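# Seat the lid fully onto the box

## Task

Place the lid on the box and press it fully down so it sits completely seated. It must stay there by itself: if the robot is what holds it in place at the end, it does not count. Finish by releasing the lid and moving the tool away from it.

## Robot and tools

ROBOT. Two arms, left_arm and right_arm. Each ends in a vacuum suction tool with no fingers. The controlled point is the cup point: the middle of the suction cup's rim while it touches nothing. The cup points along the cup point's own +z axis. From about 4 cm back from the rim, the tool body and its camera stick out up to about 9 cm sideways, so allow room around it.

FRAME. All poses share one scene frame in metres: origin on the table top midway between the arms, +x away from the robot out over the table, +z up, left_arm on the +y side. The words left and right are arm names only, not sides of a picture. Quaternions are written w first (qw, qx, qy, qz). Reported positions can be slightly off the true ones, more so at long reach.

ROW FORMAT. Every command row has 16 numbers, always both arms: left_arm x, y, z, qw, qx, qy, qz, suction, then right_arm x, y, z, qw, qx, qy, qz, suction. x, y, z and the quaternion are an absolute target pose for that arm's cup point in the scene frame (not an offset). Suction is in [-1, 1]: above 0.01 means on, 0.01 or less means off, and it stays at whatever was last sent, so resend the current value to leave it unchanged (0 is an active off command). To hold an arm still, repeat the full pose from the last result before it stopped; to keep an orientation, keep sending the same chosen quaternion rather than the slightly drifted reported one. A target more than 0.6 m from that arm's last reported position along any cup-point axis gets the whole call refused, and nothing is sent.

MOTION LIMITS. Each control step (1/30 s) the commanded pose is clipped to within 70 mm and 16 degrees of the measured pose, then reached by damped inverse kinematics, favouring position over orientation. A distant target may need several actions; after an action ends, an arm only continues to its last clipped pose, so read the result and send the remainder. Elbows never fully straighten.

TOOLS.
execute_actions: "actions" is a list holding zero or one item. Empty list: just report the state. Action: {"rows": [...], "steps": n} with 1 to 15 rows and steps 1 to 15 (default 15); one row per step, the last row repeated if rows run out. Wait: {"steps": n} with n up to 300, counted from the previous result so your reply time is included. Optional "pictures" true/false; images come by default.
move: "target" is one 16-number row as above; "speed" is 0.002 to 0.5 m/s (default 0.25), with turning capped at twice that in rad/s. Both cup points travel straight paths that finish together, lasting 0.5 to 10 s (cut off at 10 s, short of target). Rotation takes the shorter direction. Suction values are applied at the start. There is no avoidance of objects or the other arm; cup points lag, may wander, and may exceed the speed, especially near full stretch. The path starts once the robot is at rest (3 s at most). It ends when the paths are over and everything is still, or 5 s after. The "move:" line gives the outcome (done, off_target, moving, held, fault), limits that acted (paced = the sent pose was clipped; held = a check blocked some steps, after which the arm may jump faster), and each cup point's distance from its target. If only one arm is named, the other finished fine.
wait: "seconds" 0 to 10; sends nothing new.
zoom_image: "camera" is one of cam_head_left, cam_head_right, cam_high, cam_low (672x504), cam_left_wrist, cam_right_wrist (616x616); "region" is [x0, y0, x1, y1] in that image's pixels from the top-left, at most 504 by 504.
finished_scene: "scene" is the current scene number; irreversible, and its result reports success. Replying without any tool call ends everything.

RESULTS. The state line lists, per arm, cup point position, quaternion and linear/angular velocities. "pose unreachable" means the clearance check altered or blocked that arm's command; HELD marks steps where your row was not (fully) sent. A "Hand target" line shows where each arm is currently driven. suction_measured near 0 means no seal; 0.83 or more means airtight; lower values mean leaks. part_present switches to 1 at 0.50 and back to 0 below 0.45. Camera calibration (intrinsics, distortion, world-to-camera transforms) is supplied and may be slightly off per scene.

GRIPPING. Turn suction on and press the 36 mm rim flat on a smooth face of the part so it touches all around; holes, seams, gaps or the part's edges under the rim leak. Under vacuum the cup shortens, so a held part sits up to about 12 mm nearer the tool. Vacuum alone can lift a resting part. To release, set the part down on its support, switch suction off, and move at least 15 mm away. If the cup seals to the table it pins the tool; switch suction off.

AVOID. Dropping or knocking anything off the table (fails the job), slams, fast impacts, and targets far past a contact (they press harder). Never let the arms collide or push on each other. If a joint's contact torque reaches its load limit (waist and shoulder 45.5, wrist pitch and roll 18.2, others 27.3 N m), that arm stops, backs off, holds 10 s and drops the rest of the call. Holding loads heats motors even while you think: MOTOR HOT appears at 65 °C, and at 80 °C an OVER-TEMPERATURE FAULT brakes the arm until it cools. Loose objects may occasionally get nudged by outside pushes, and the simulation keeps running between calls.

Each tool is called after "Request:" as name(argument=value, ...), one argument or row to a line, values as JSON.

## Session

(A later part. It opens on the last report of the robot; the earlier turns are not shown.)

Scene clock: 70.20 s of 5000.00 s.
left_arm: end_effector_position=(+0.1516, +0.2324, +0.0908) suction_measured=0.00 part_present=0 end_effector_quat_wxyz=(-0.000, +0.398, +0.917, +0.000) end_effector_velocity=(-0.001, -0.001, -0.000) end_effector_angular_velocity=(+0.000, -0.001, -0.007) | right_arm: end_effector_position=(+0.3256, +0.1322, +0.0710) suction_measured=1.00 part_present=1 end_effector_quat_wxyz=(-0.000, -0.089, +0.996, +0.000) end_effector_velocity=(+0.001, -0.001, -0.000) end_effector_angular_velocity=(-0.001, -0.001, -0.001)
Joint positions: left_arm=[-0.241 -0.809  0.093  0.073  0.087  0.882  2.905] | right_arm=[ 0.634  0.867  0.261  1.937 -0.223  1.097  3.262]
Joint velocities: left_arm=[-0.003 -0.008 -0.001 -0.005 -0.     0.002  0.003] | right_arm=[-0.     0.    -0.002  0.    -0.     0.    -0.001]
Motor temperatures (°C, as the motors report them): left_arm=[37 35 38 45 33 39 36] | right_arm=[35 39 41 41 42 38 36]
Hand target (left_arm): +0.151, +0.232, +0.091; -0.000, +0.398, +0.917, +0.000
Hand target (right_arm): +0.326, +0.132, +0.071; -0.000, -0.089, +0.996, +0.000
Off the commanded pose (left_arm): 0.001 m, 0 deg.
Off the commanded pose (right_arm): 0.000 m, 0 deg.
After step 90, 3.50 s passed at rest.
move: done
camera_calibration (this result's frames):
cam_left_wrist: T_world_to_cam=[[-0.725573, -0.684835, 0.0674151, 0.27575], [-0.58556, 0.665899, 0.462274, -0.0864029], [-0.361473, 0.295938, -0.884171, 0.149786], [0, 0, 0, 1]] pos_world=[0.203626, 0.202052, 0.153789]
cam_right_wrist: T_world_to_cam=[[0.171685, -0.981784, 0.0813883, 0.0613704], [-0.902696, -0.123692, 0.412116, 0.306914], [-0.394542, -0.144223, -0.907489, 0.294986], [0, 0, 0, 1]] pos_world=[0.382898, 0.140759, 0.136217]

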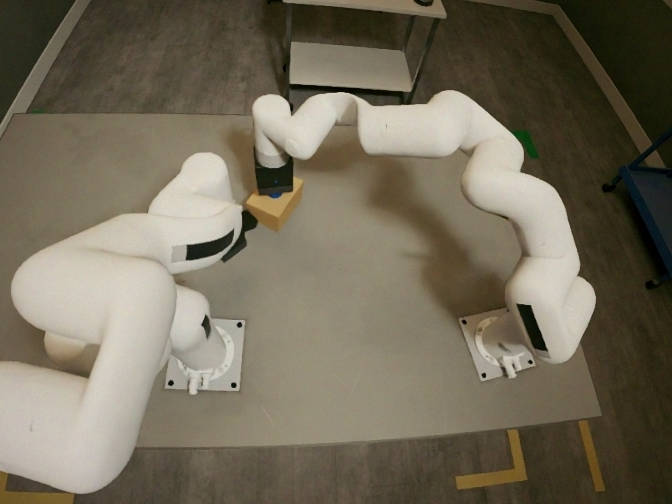

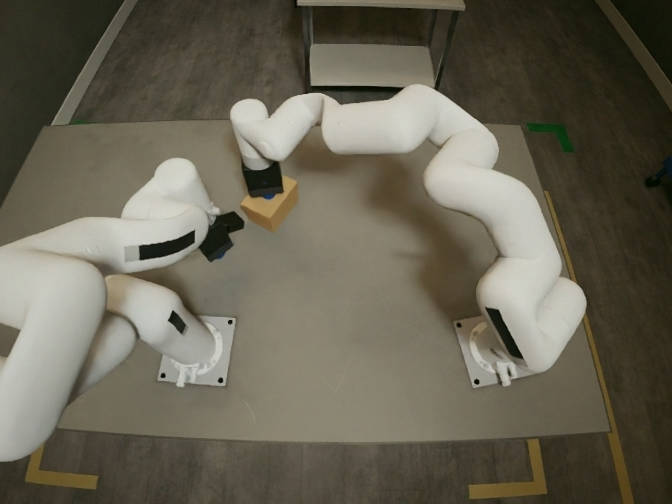

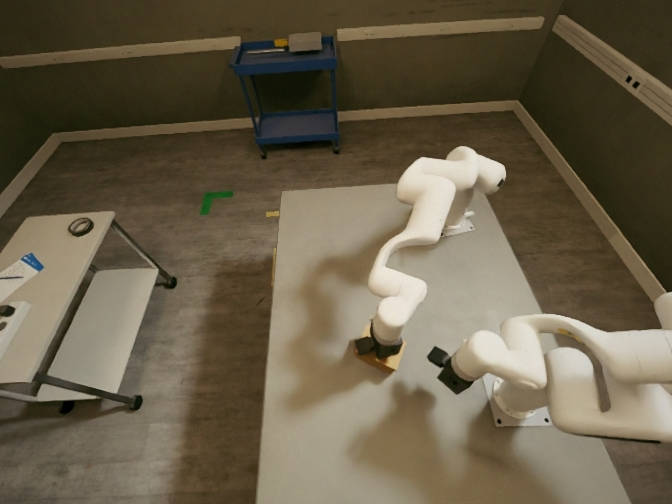

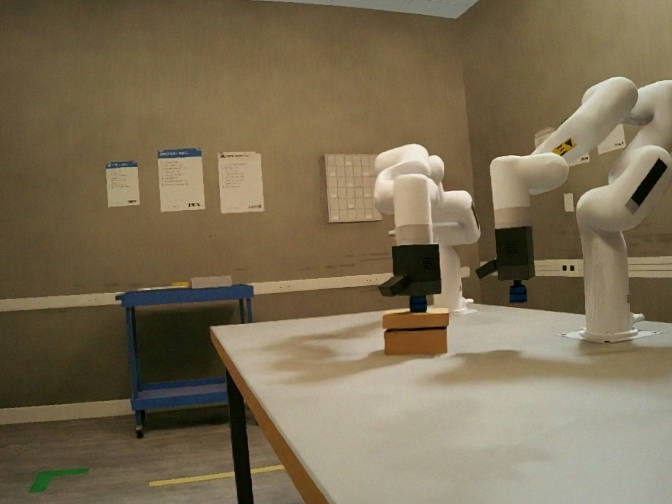

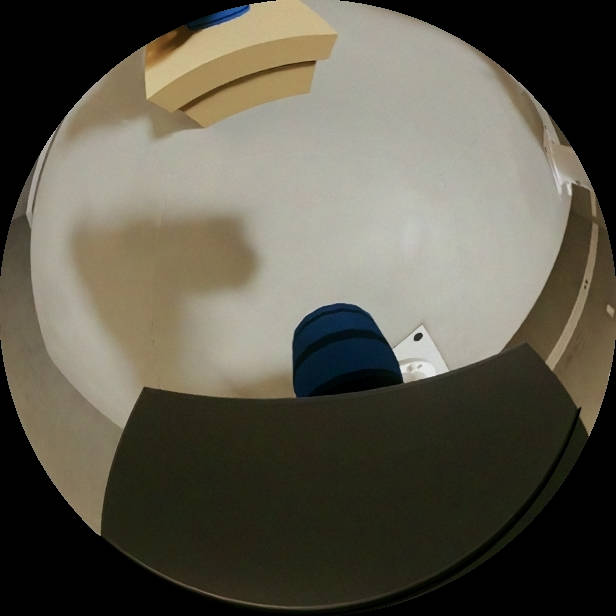

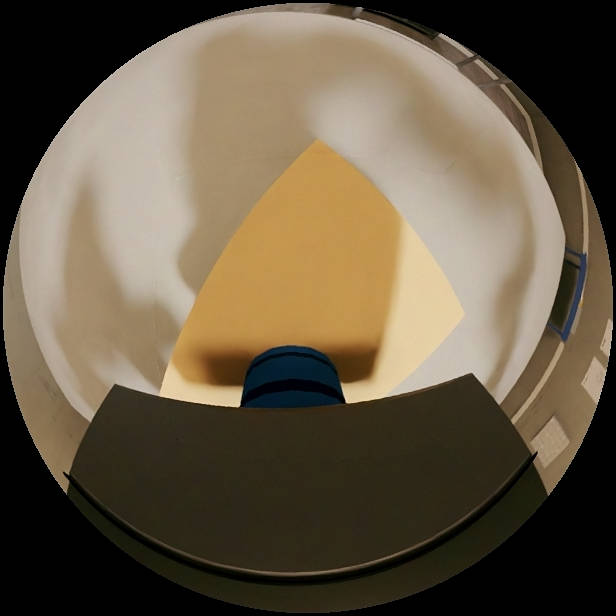

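Request:
move(
  target=[0.152,0.232,0.09,0,0.3985,0.917,0,0, 0.3267,0.1342,0.068,0,-0.0888,0.9959,0,1],
  speed=0.03,
)

Request:
move(
  target=[0.152,0.232,0.09,0,0.3985,0.917,0,0, 0.3267,0.1342,0.056,0,-0.0888,0.9959,0,1],
  speed=0.015,
)

Request:
zoom_image(
  camera="cam_low",
  region=[350, 280, 470, 370],
)

Request:
zoom_image(
  camera="cam_left_wrist",
  region=[130, 0, 350, 140],
)

Scene clock: 80.57 s of 5000.00 s.
left_arm: end_effector_position=(+0.1520, +0.2320, +0.0900) suction_measured=0.00 part_present=0 end_effector_quat_wxyz=(-0.000, +0.399, +0.917, +0.000) end_effector_velocity=(+0.000, +0.000, -0.000) end_effector_angular_velocity=(+0.000, -0.000, +0.001) | right_arm: end_effector_position=(+0.3267, +0.1341, +0.0680) suction_measured=1.00 part_present=1 end_effector_quat_wxyz=(-0.000, -0.089, +0.996, -0.000) end_effector_velocity=(+0.001, +0.001, +0.001) end_effector_angular_velocity=(+0.002, -0.002, -0.003)
Joint positions: left_arm=[-0.242 -0.805  0.093  0.072  0.087  0.877  2.905] | right_arm=[ 0.637  0.881  0.26   1.953 -0.224  1.099  3.262]
Joint velocities: left_arm=[ 0.001  0.001 -0.     0.    -0.    -0.001 -0.   ] | right_arm=[ 0.001  0.002 -0.001  0.005 -0.001  0.     0.003]
Motor temperatures (°C, as the motors report them): left_arm=[37 34 38 45 33 39 36] | right_arm=[35 40 41 42 42 38 36]
Hand target (left_arm): +0.152, +0.232, +0.090; -0.000, +0.399, +0.917, +0.000
Hand target (right_arm): +0.327, +0.134, +0.068; -0.000, -0.089, +0.996, +0.000
Off the commanded pose (left_arm): 0.000 m, 0 deg.
Off the commanded pose (right_arm): 0.000 m, 0 deg.
After step 90, 6.67 s passed at rest.
move: done
camera_calibration (this result's frames):
cam_left_wrist: T_world_to_cam=[[-0.726425, -0.683941, 0.0673236, 0.275718], [-0.584909, 0.666711, 0.461928, -0.0858579], [-0.360817, 0.296178, -0.884359, 0.149213], [0, 0, 0, 1]] pos_world=[0.203908, 0.201624, 0.153055]
cam_right_wrist: T_world_to_cam=[[0.171578, -0.981795, 0.0814795, 0.0633702], [-0.902727, -0.123561, 0.412087, 0.309344], [-0.394518, -0.144259, -0.907494, 0.292988], [0, 0, 0, 1]] pos_world=[0.383969, 0.142706, 0.133245]

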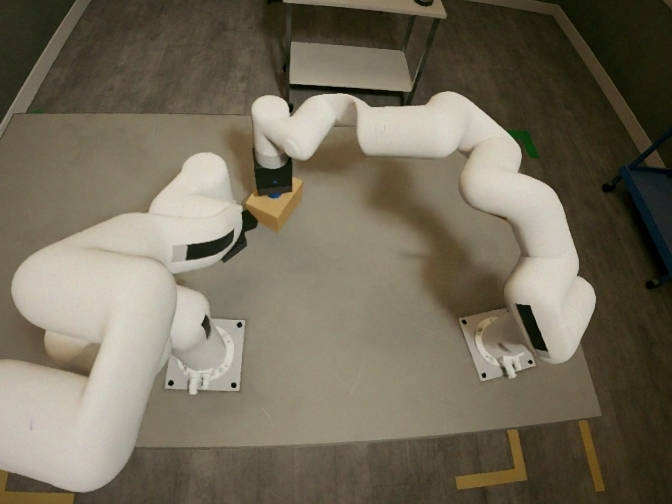

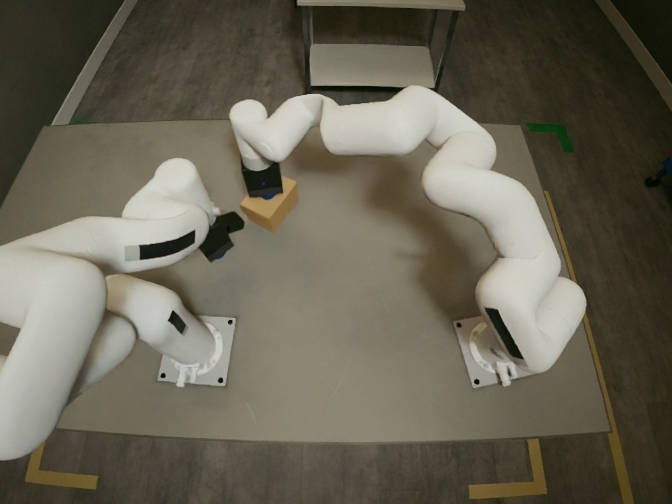

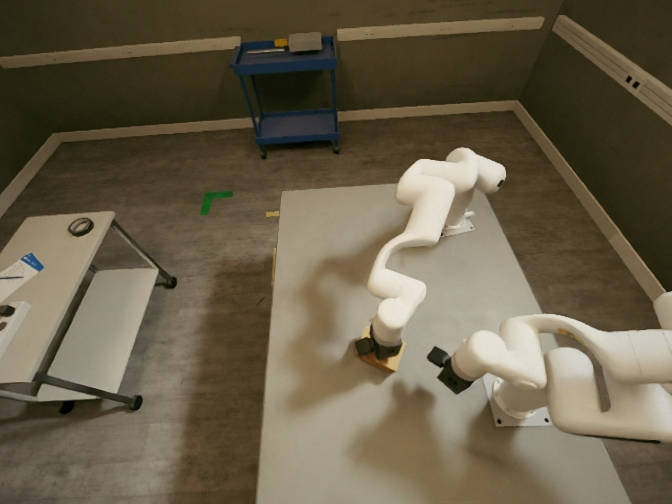

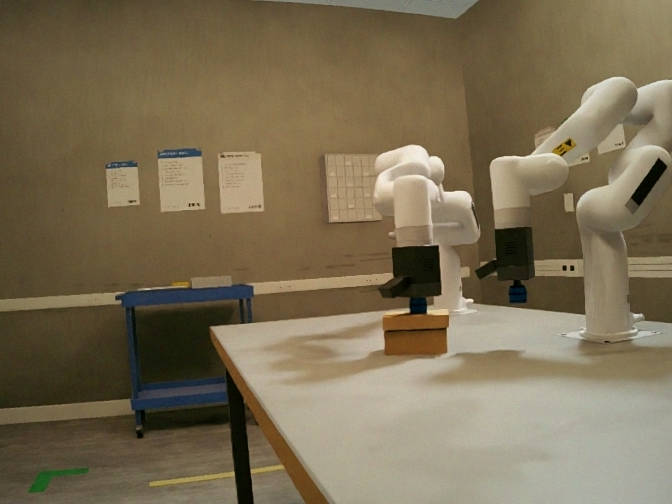

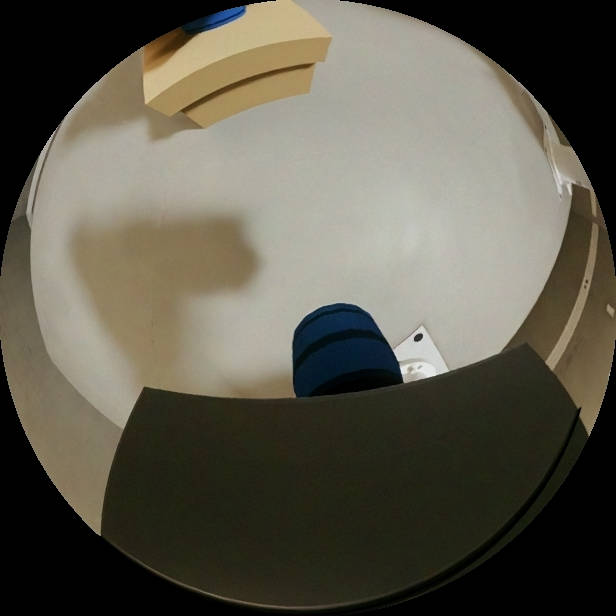

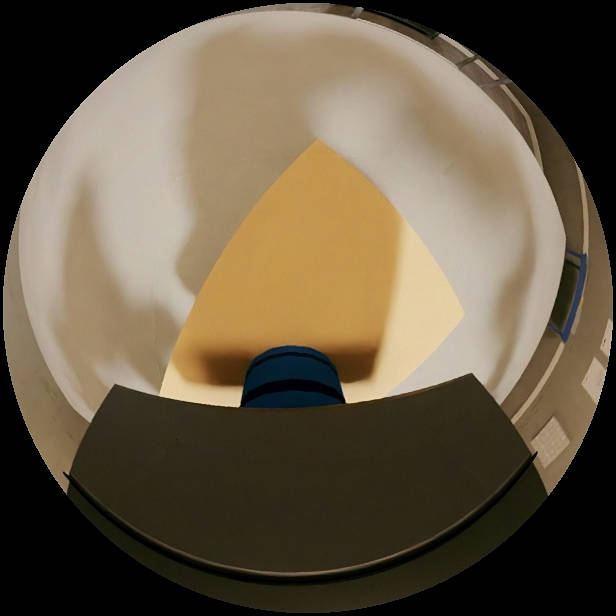

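Scene clock: 82.10 s of 5000.00 s.
left_arm: end_effector_position=(+0.1520, +0.2320, +0.0900) suction_measured=0.00 part_present=0 end_effector_quat_wxyz=(+0.000, +0.399, +0.917, +0.000) end_effector_velocity=(-0.000, +0.000, -0.000) end_effector_angular_velocity=(+0.001, +0.001, -0.001) | right_arm: end_effector_position=(+0.3265, +0.1338, +0.0553) suction_measured=1.00 part_present=1 end_effector_quat_wxyz=(-0.000, -0.089, +0.996, -0.001) end_effector_velocity=(+0.000, +0.001, +0.003) end_effector_angular_velocity=(+0.003, -0.003, +0.000)
Joint positions: left_arm=[-0.242 -0.805  0.093  0.072  0.087  0.876  2.905] | right_arm=[ 0.638  0.897  0.257  1.944 -0.227  1.076  3.264]
Joint velocities: left_arm=[ 0.    -0.     0.001 -0.     0.001  0.001  0.   ] | right_arm=[ 0.001 -0.003  0.001  0.003 -0.001  0.001  0.   ]
Motor temperatures (°C, as the motors report them): left_arm=[37 34 38 45 33 39 36] | right_arm=[35 40 41 42 42 38 36]
Hand target (left_arm): +0.152, +0.232, +0.090; -0.000, +0.399, +0.917, +0.000
Hand target (right_arm): +0.327, +0.134, +0.056; +0.000, -0.089, +0.996, -0.000
Off the commanded pose (left_arm): 0.000 m, 0 deg.
Off the commanded pose (right_arm): 0.001 m, 0 deg.
move: done
camera_calibration (this result's frames):
cam_left_wrist: T_world_to_cam=[[-0.726434, -0.683931, 0.0673196, 0.275722], [-0.584908, 0.666724, 0.461911, -0.0858452], [-0.360798, 0.296172, -0.884368, 0.149212], [0, 0, 0, 1]] pos_world=[0.203918, 0.201618, 0.15305]
cam_right_wrist: T_world_to_cam=[[0.171545, -0.981719, 0.0824597, 0.0640899], [-0.90245, -0.123016, 0.412856, 0.314219], [-0.395165, -0.145239, -0.907056, 0.281658], [0, 0, 0, 1]] pos_world=[0.383875, 0.14248, 0.120467]

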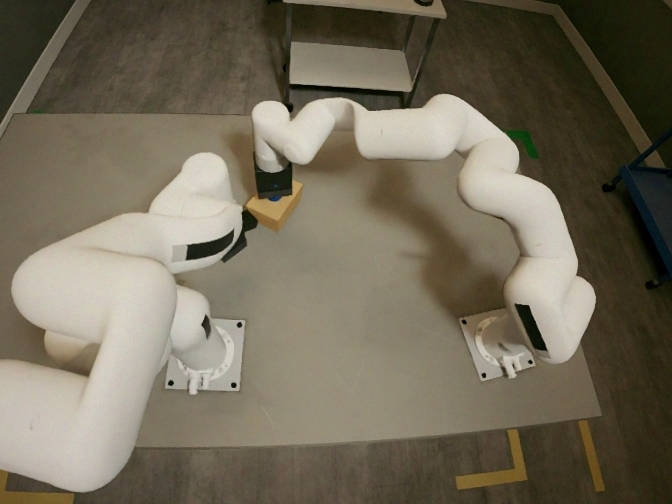

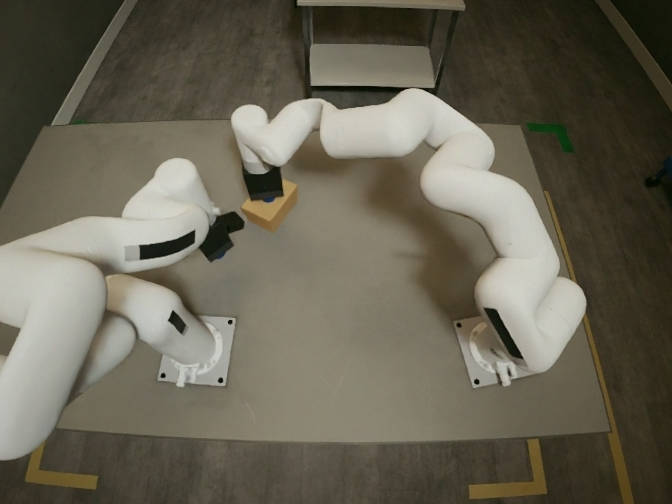

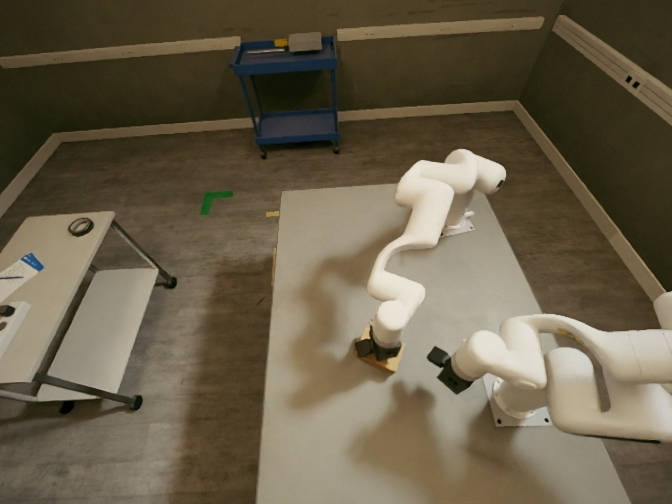

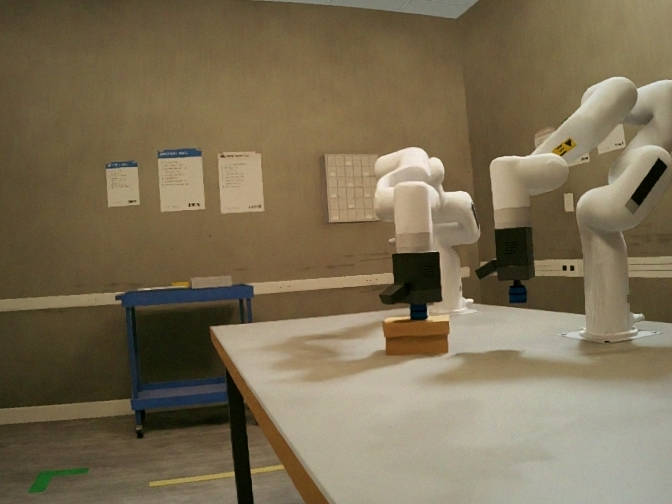

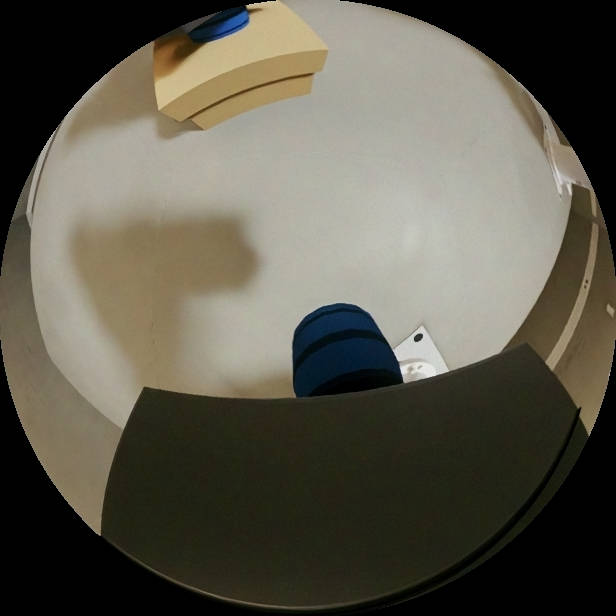

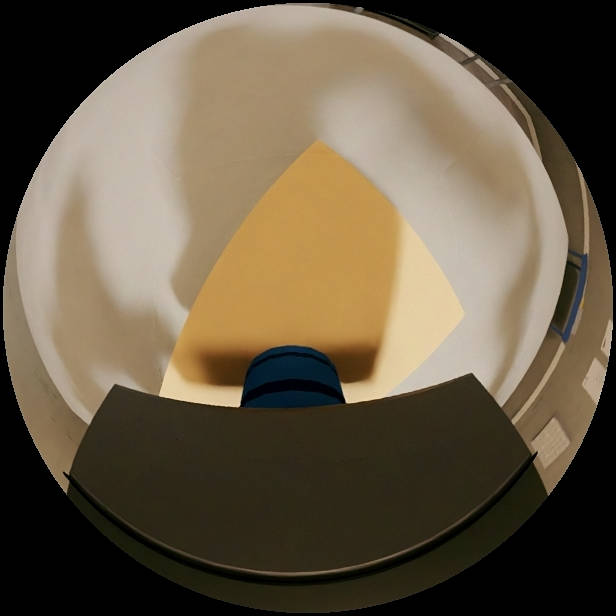

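Region (350, 280, 470, 370) of cam_low's 672x504 image, scaled by 4.200, with more detail than that image has; it fills the top 378 rows of this view, and the rest is white.

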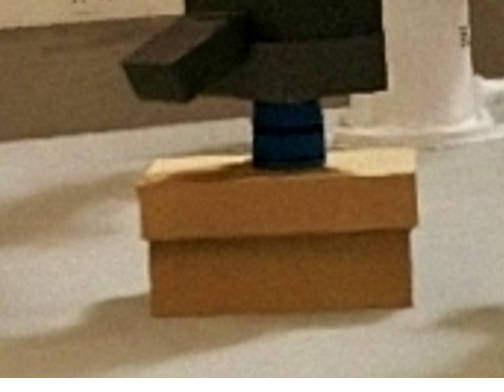

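Region (130, 0, 350, 140) of cam_left_wrist's 616x616 image, scaled by 2.291, with more detail than that image has; it fills the top 321 rows of this view, and the rest is white.

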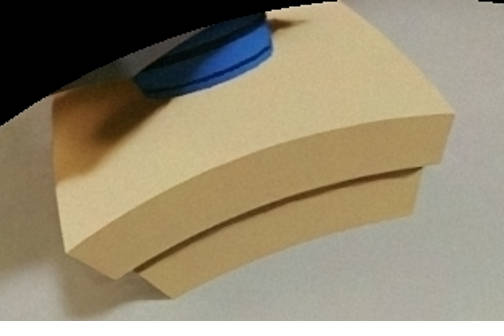

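Request:
move(
  target=[0.152,0.232,0.09,0,0.3985,0.917,0,0, 0.3267,0.1342,0.040,0,-0.0888,0.9959,0,1],
  speed=0.02,
)

Request:
execute_actions(
  actions=[
    {"rows":[[0.152,0.232,0.09,0,0.3985,0.917,0,0, 0.3267,0.1342,0.044,0,-0.0888,0.9959,0,0]],"steps":15},
  ],
  pictures=false,
)

Request:
move(
  target=[0.152,0.232,0.09,0,0.3985,0.917,0,0, 0.3267,0.10,0.14,0,-0.0888,0.9959,0,0],
  speed=0.1,
)

Request:
zoom_image(
  camera="cam_low",
  region=[350, 280, 470, 370],
)

Scene clock: 87.23 s of 5000.00 s.
left_arm: end_effector_position=(+0.1520, +0.2320, +0.0900) suction_measured=0.00 part_present=0 end_effector_quat_wxyz=(-0.000, +0.399, +0.917, -0.000) end_effector_velocity=(+0.000, -0.000, +0.000) end_effector_angular_velocity=(-0.002, -0.000, +0.002) | right_arm: end_effector_position=(+0.3268, +0.1342, +0.0403) suction_measured=1.00 part_present=1 end_effector_quat_wxyz=(+0.000, -0.089, +0.996, +0.000) end_effector_velocity=(-0.000, +0.001, -0.000) end_effector_angular_velocity=(+0.002, -0.001, -0.000)
Joint positions: left_arm=[-0.242 -0.805  0.093  0.072  0.087  0.876  2.905] | right_arm=[ 0.639  0.918  0.253  1.937 -0.232  1.046  3.267]
Joint velocities: left_arm=[ 0.001 -0.    -0.     0.    -0.002 -0.001  0.   ] | right_arm=[ 0.     0.001  0.001  0.    -0.001 -0.003  0.002]
Motor temperatures (°C, as the motors report them): left_arm=[37 34 38 45 33 39 36] | right_arm=[35 40 41 43 42 38 36]
Hand target (left_arm): +0.152, +0.232, +0.090; -0.000, +0.399, +0.917, +0.000
Hand target (right_arm): +0.327, +0.134, +0.040; +0.000, -0.089, +0.996, -0.000
Off the commanded pose (left_arm): 0.000 m, 0 deg.
Off the commanded pose (right_arm): 0.000 m, 0 deg.
After step 90, 1.07 s passed at rest.
move: done
camera_calibration (this result's frames):
cam_left_wrist: T_world_to_cam=[[-0.726434, -0.683931, 0.0673198, 0.275722], [-0.584908, 0.666724, 0.461911, -0.0858453], [-0.360799, 0.296172, -0.884368, 0.149212], [0, 0, 0, 1]] pos_world=[0.203918, 0.201618, 0.15305]
cam_right_wrist: T_world_to_cam=[[0.171414, -0.981842, 0.081264, 0.0657799], [-0.902846, -0.123537, 0.411834, 0.320929], [-0.394316, -0.143963, -0.907628, 0.267787], [0, 0, 0, 1]] pos_world=[0.384067, 0.142784, 0.105536]

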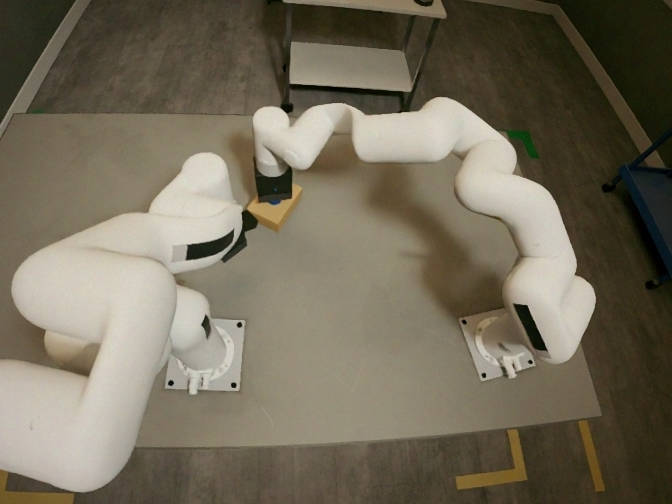

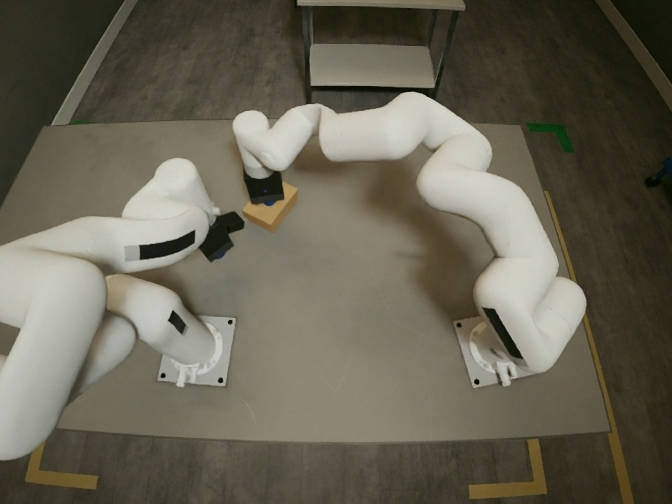

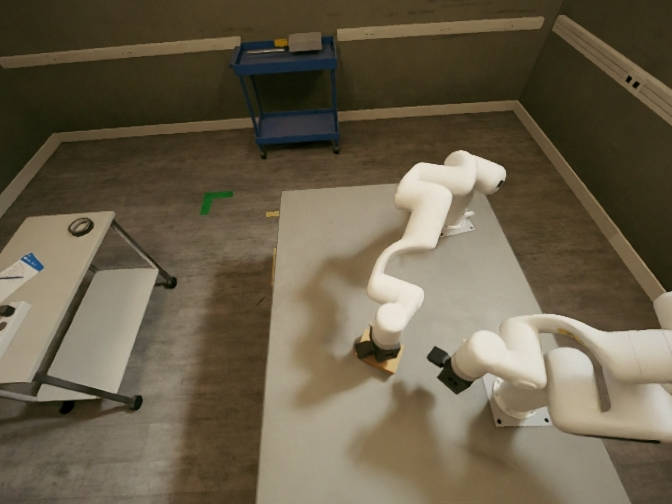

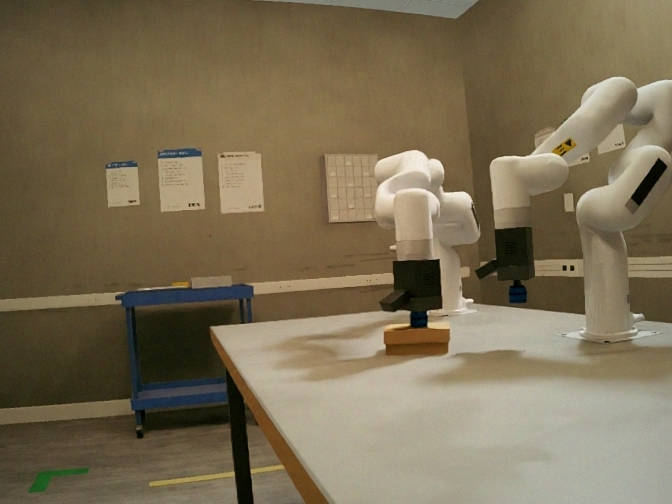

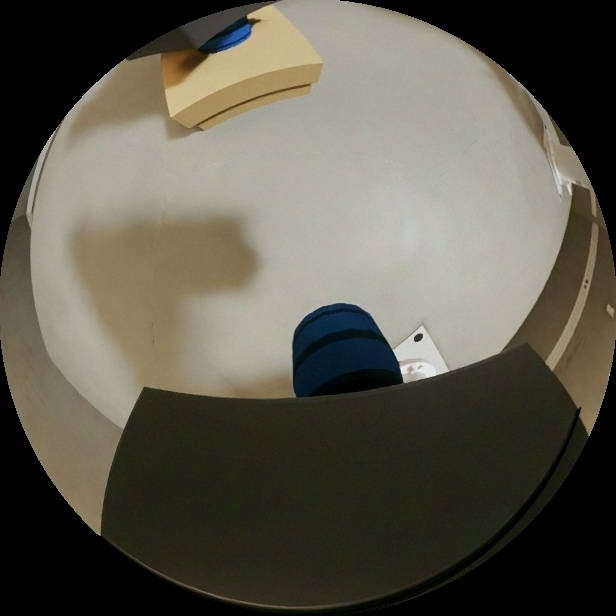

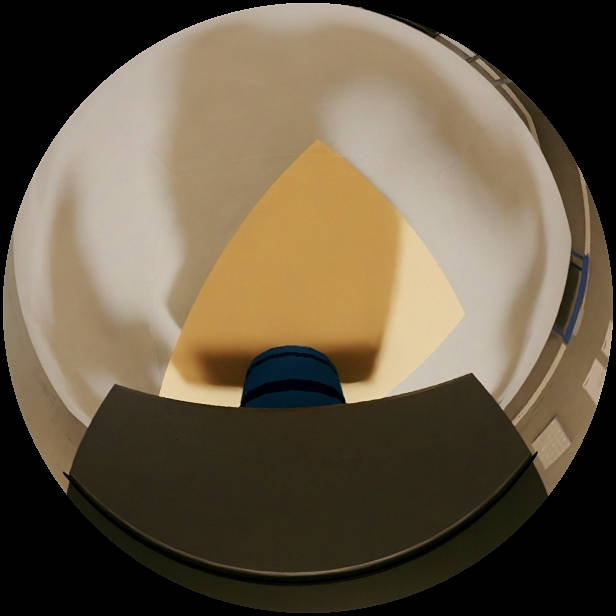

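Scene clock: 87.73 s of 5000.00 s.
left_arm: end_effector_position=(+0.1520, +0.2320, +0.0900) suction_measured=0.00 part_present=0 end_effector_quat_wxyz=(+0.000, +0.399, +0.917, +0.000) end_effector_velocity=(+0.000, +0.000, -0.000) end_effector_angular_velocity=(+0.000, +0.000, +0.000) | right_arm: end_effector_position=(+0.3271, +0.1348, +0.0449) suction_measured=0.00 part_present=0 end_effector_quat_wxyz=(+0.001, -0.089, +0.996, +0.001) end_effector_velocity=(-0.001, -0.002, -0.004) end_effector_angular_velocity=(-0.006, +0.003, +0.002)
Joint positions: left_arm=[-0.242 -0.805  0.093  0.072  0.087  0.876  2.905] | right_arm=[ 0.638  0.912  0.254  1.939 -0.231  1.052  3.266]
Joint velocities: left_arm=[ 0.    -0.     0.001  0.     0.001  0.    -0.   ] | right_arm=[-0.     0.004 -0.001 -0.003 -0.001  0.    -0.001]
Motor temperatures (°C, as the motors report them): left_arm=[37 34 38 45 33 39 36] | right_arm=[35 40 41 43 42 38 36]
Hand target (left_arm): +0.152, +0.232, +0.090; +0.000, +0.399, +0.917, -0.000
Hand target (right_arm): +0.327, +0.134, +0.044; -0.000, -0.089, +0.996, +0.000
Off the commanded pose (left_arm): 0.000 m, 0 deg.
Off the commanded pose (right_arm): 0.001 m, 0 deg.
Steps of this call (steps 1 to 15: all 15 steps of this action). Readings (end_effector_position | what the end effector reports):
1: left_arm (+0.1520, +0.2320, +0.0900) | right_arm (+0.3268, +0.1343, +0.0403) | left_arm suction_measured=0.00 part_present=0 | right_arm suction_measured=0.80 part_present=1
2: left_arm (+0.1520, +0.2320, +0.0900) | right_arm (+0.3267, +0.1342, +0.0406) | left_arm suction_measured=0.00 part_present=0 | right_arm suction_measured=0.26 part_present=0
4: left_arm (+0.1520, +0.2320, +0.0900) | right_arm (+0.3271, +0.1349, +0.0437) | left_arm suction_measured=0.00 part_present=0 | right_arm suction_measured=0.00 part_present=0
8: left_arm (+0.1520, +0.2320, +0.0900) | right_arm (+0.3274, +0.1353, +0.0460) | left_arm suction_measured=0.00 part_present=0 | right_arm suction_measured=0.00 part_present=0
15: the state above

Scene clock: 89.37 s of 5000.00 s.
left_arm: end_effector_position=(+0.1520, +0.2320, +0.0900) suction_measured=0.00 part_present=0 end_effector_quat_wxyz=(-0.000, +0.399, +0.917, +0.000) end_effector_velocity=(-0.000, +0.000, -0.000) end_effector_angular_velocity=(-0.001, +0.000, +0.001) | right_arm: end_effector_position=(+0.3265, +0.1001, +0.1393) suction_measured=0.00 part_present=0 end_effector_quat_wxyz=(-0.000, -0.089, +0.996, -0.000) end_effector_velocity=(-0.000, -0.001, +0.002) end_effector_angular_velocity=(+0.000, +0.000, +0.000)
Joint positions: left_arm=[-0.242 -0.805  0.093  0.072  0.087  0.876  2.905] | right_arm=[ 0.579  0.689  0.278  1.832 -0.191  1.17   3.225]
Joint velocities: left_arm=[ 0.    -0.     0.    -0.    -0.001  0.    -0.   ] | right_arm=[-0.001 -0.004  0.    -0.001  0.001  0.002 -0.001]
Motor temperatures (°C, as the motors report them): left_arm=[37 34 38 45 33 40 36] | right_arm=[35 40 41 43 42 38 36]
Hand target (left_arm): +0.152, +0.232, +0.090; -0.000, +0.399, +0.917, +0.000
Hand target (right_arm): +0.327, +0.100, +0.140; +0.000, -0.089, +0.996, +0.000
Off the commanded pose (left_arm): 0.000 m, 0 deg.
Off the commanded pose (right_arm): 0.001 m, 0 deg.
move: done
camera_calibration (this result's frames):
cam_left_wrist: T_world_to_cam=[[-0.726435, -0.683931, 0.0673198, 0.275722], [-0.584908, 0.666724, 0.461911, -0.0858454], [-0.360799, 0.296172, -0.884368, 0.149212], [0, 0, 0, 1]] pos_world=[0.203918, 0.201618, 0.15305]
cam_right_wrist: T_world_to_cam=[[0.172502, -0.981581, 0.0821078, 0.0237377], [-0.902374, -0.12406, 0.412712, 0.275456], [-0.394924, -0.145286, -0.907153, 0.352925], [0, 0, 0, 1]] pos_world=[0.383848, 0.108749, 0.204524]

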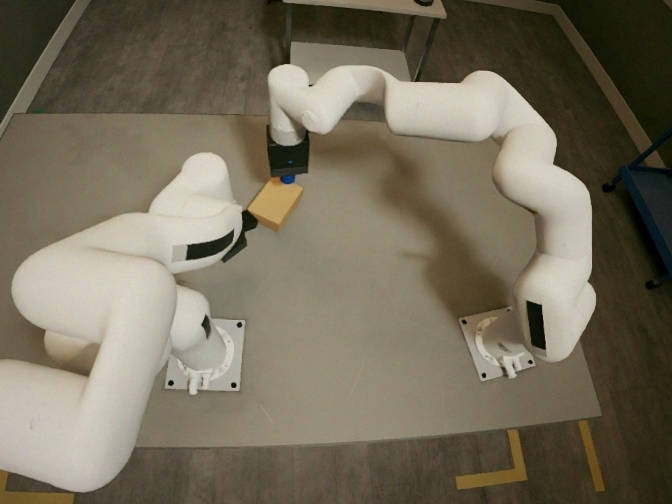

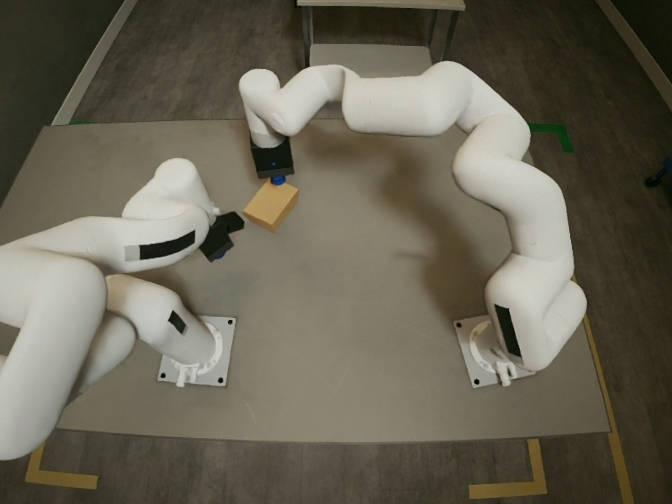

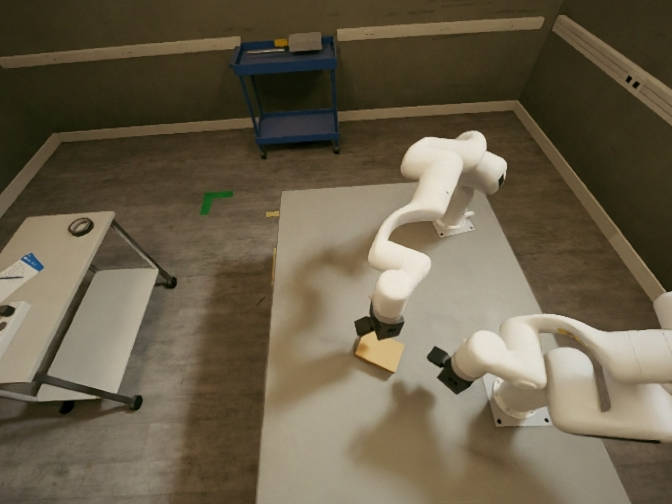

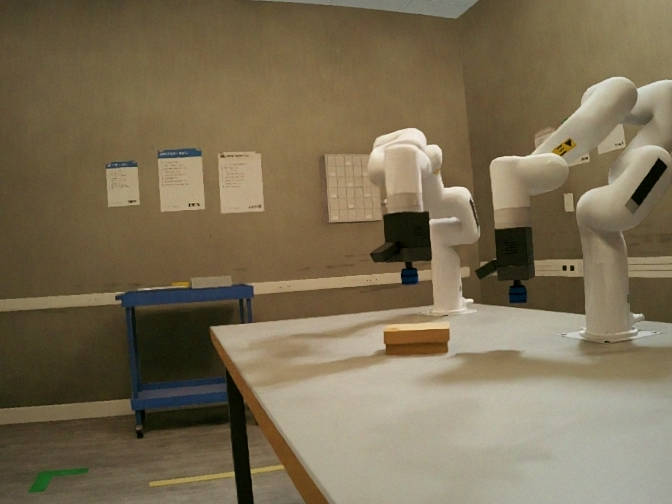

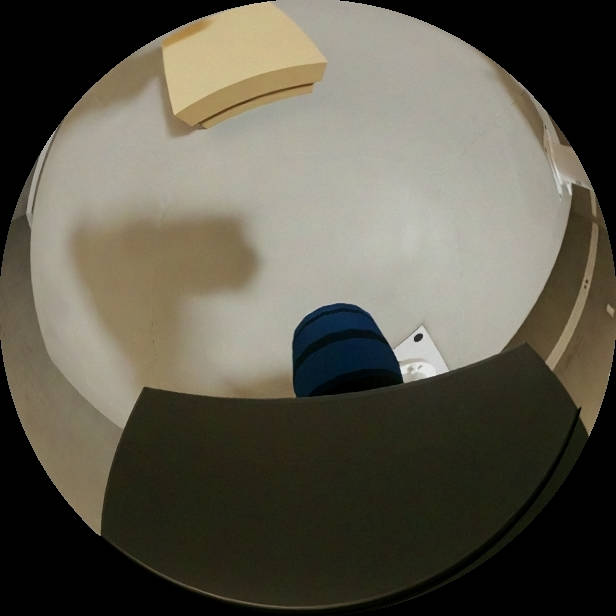

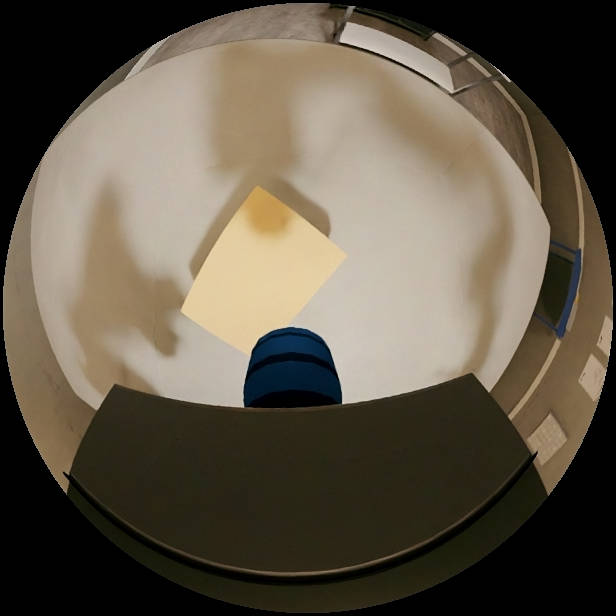

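Region (350, 280, 470, 370) of cam_low's 672x504 image, scaled by 4.200, with more detail than that image has; it fills the top 378 rows of this view, and the rest is white.

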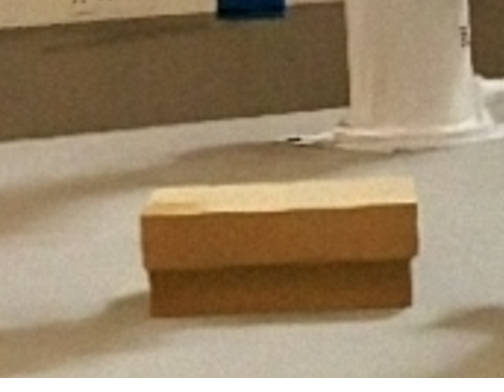

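Request:
finished_scene(
  scene=1,
)

The scene is finished: the task was done.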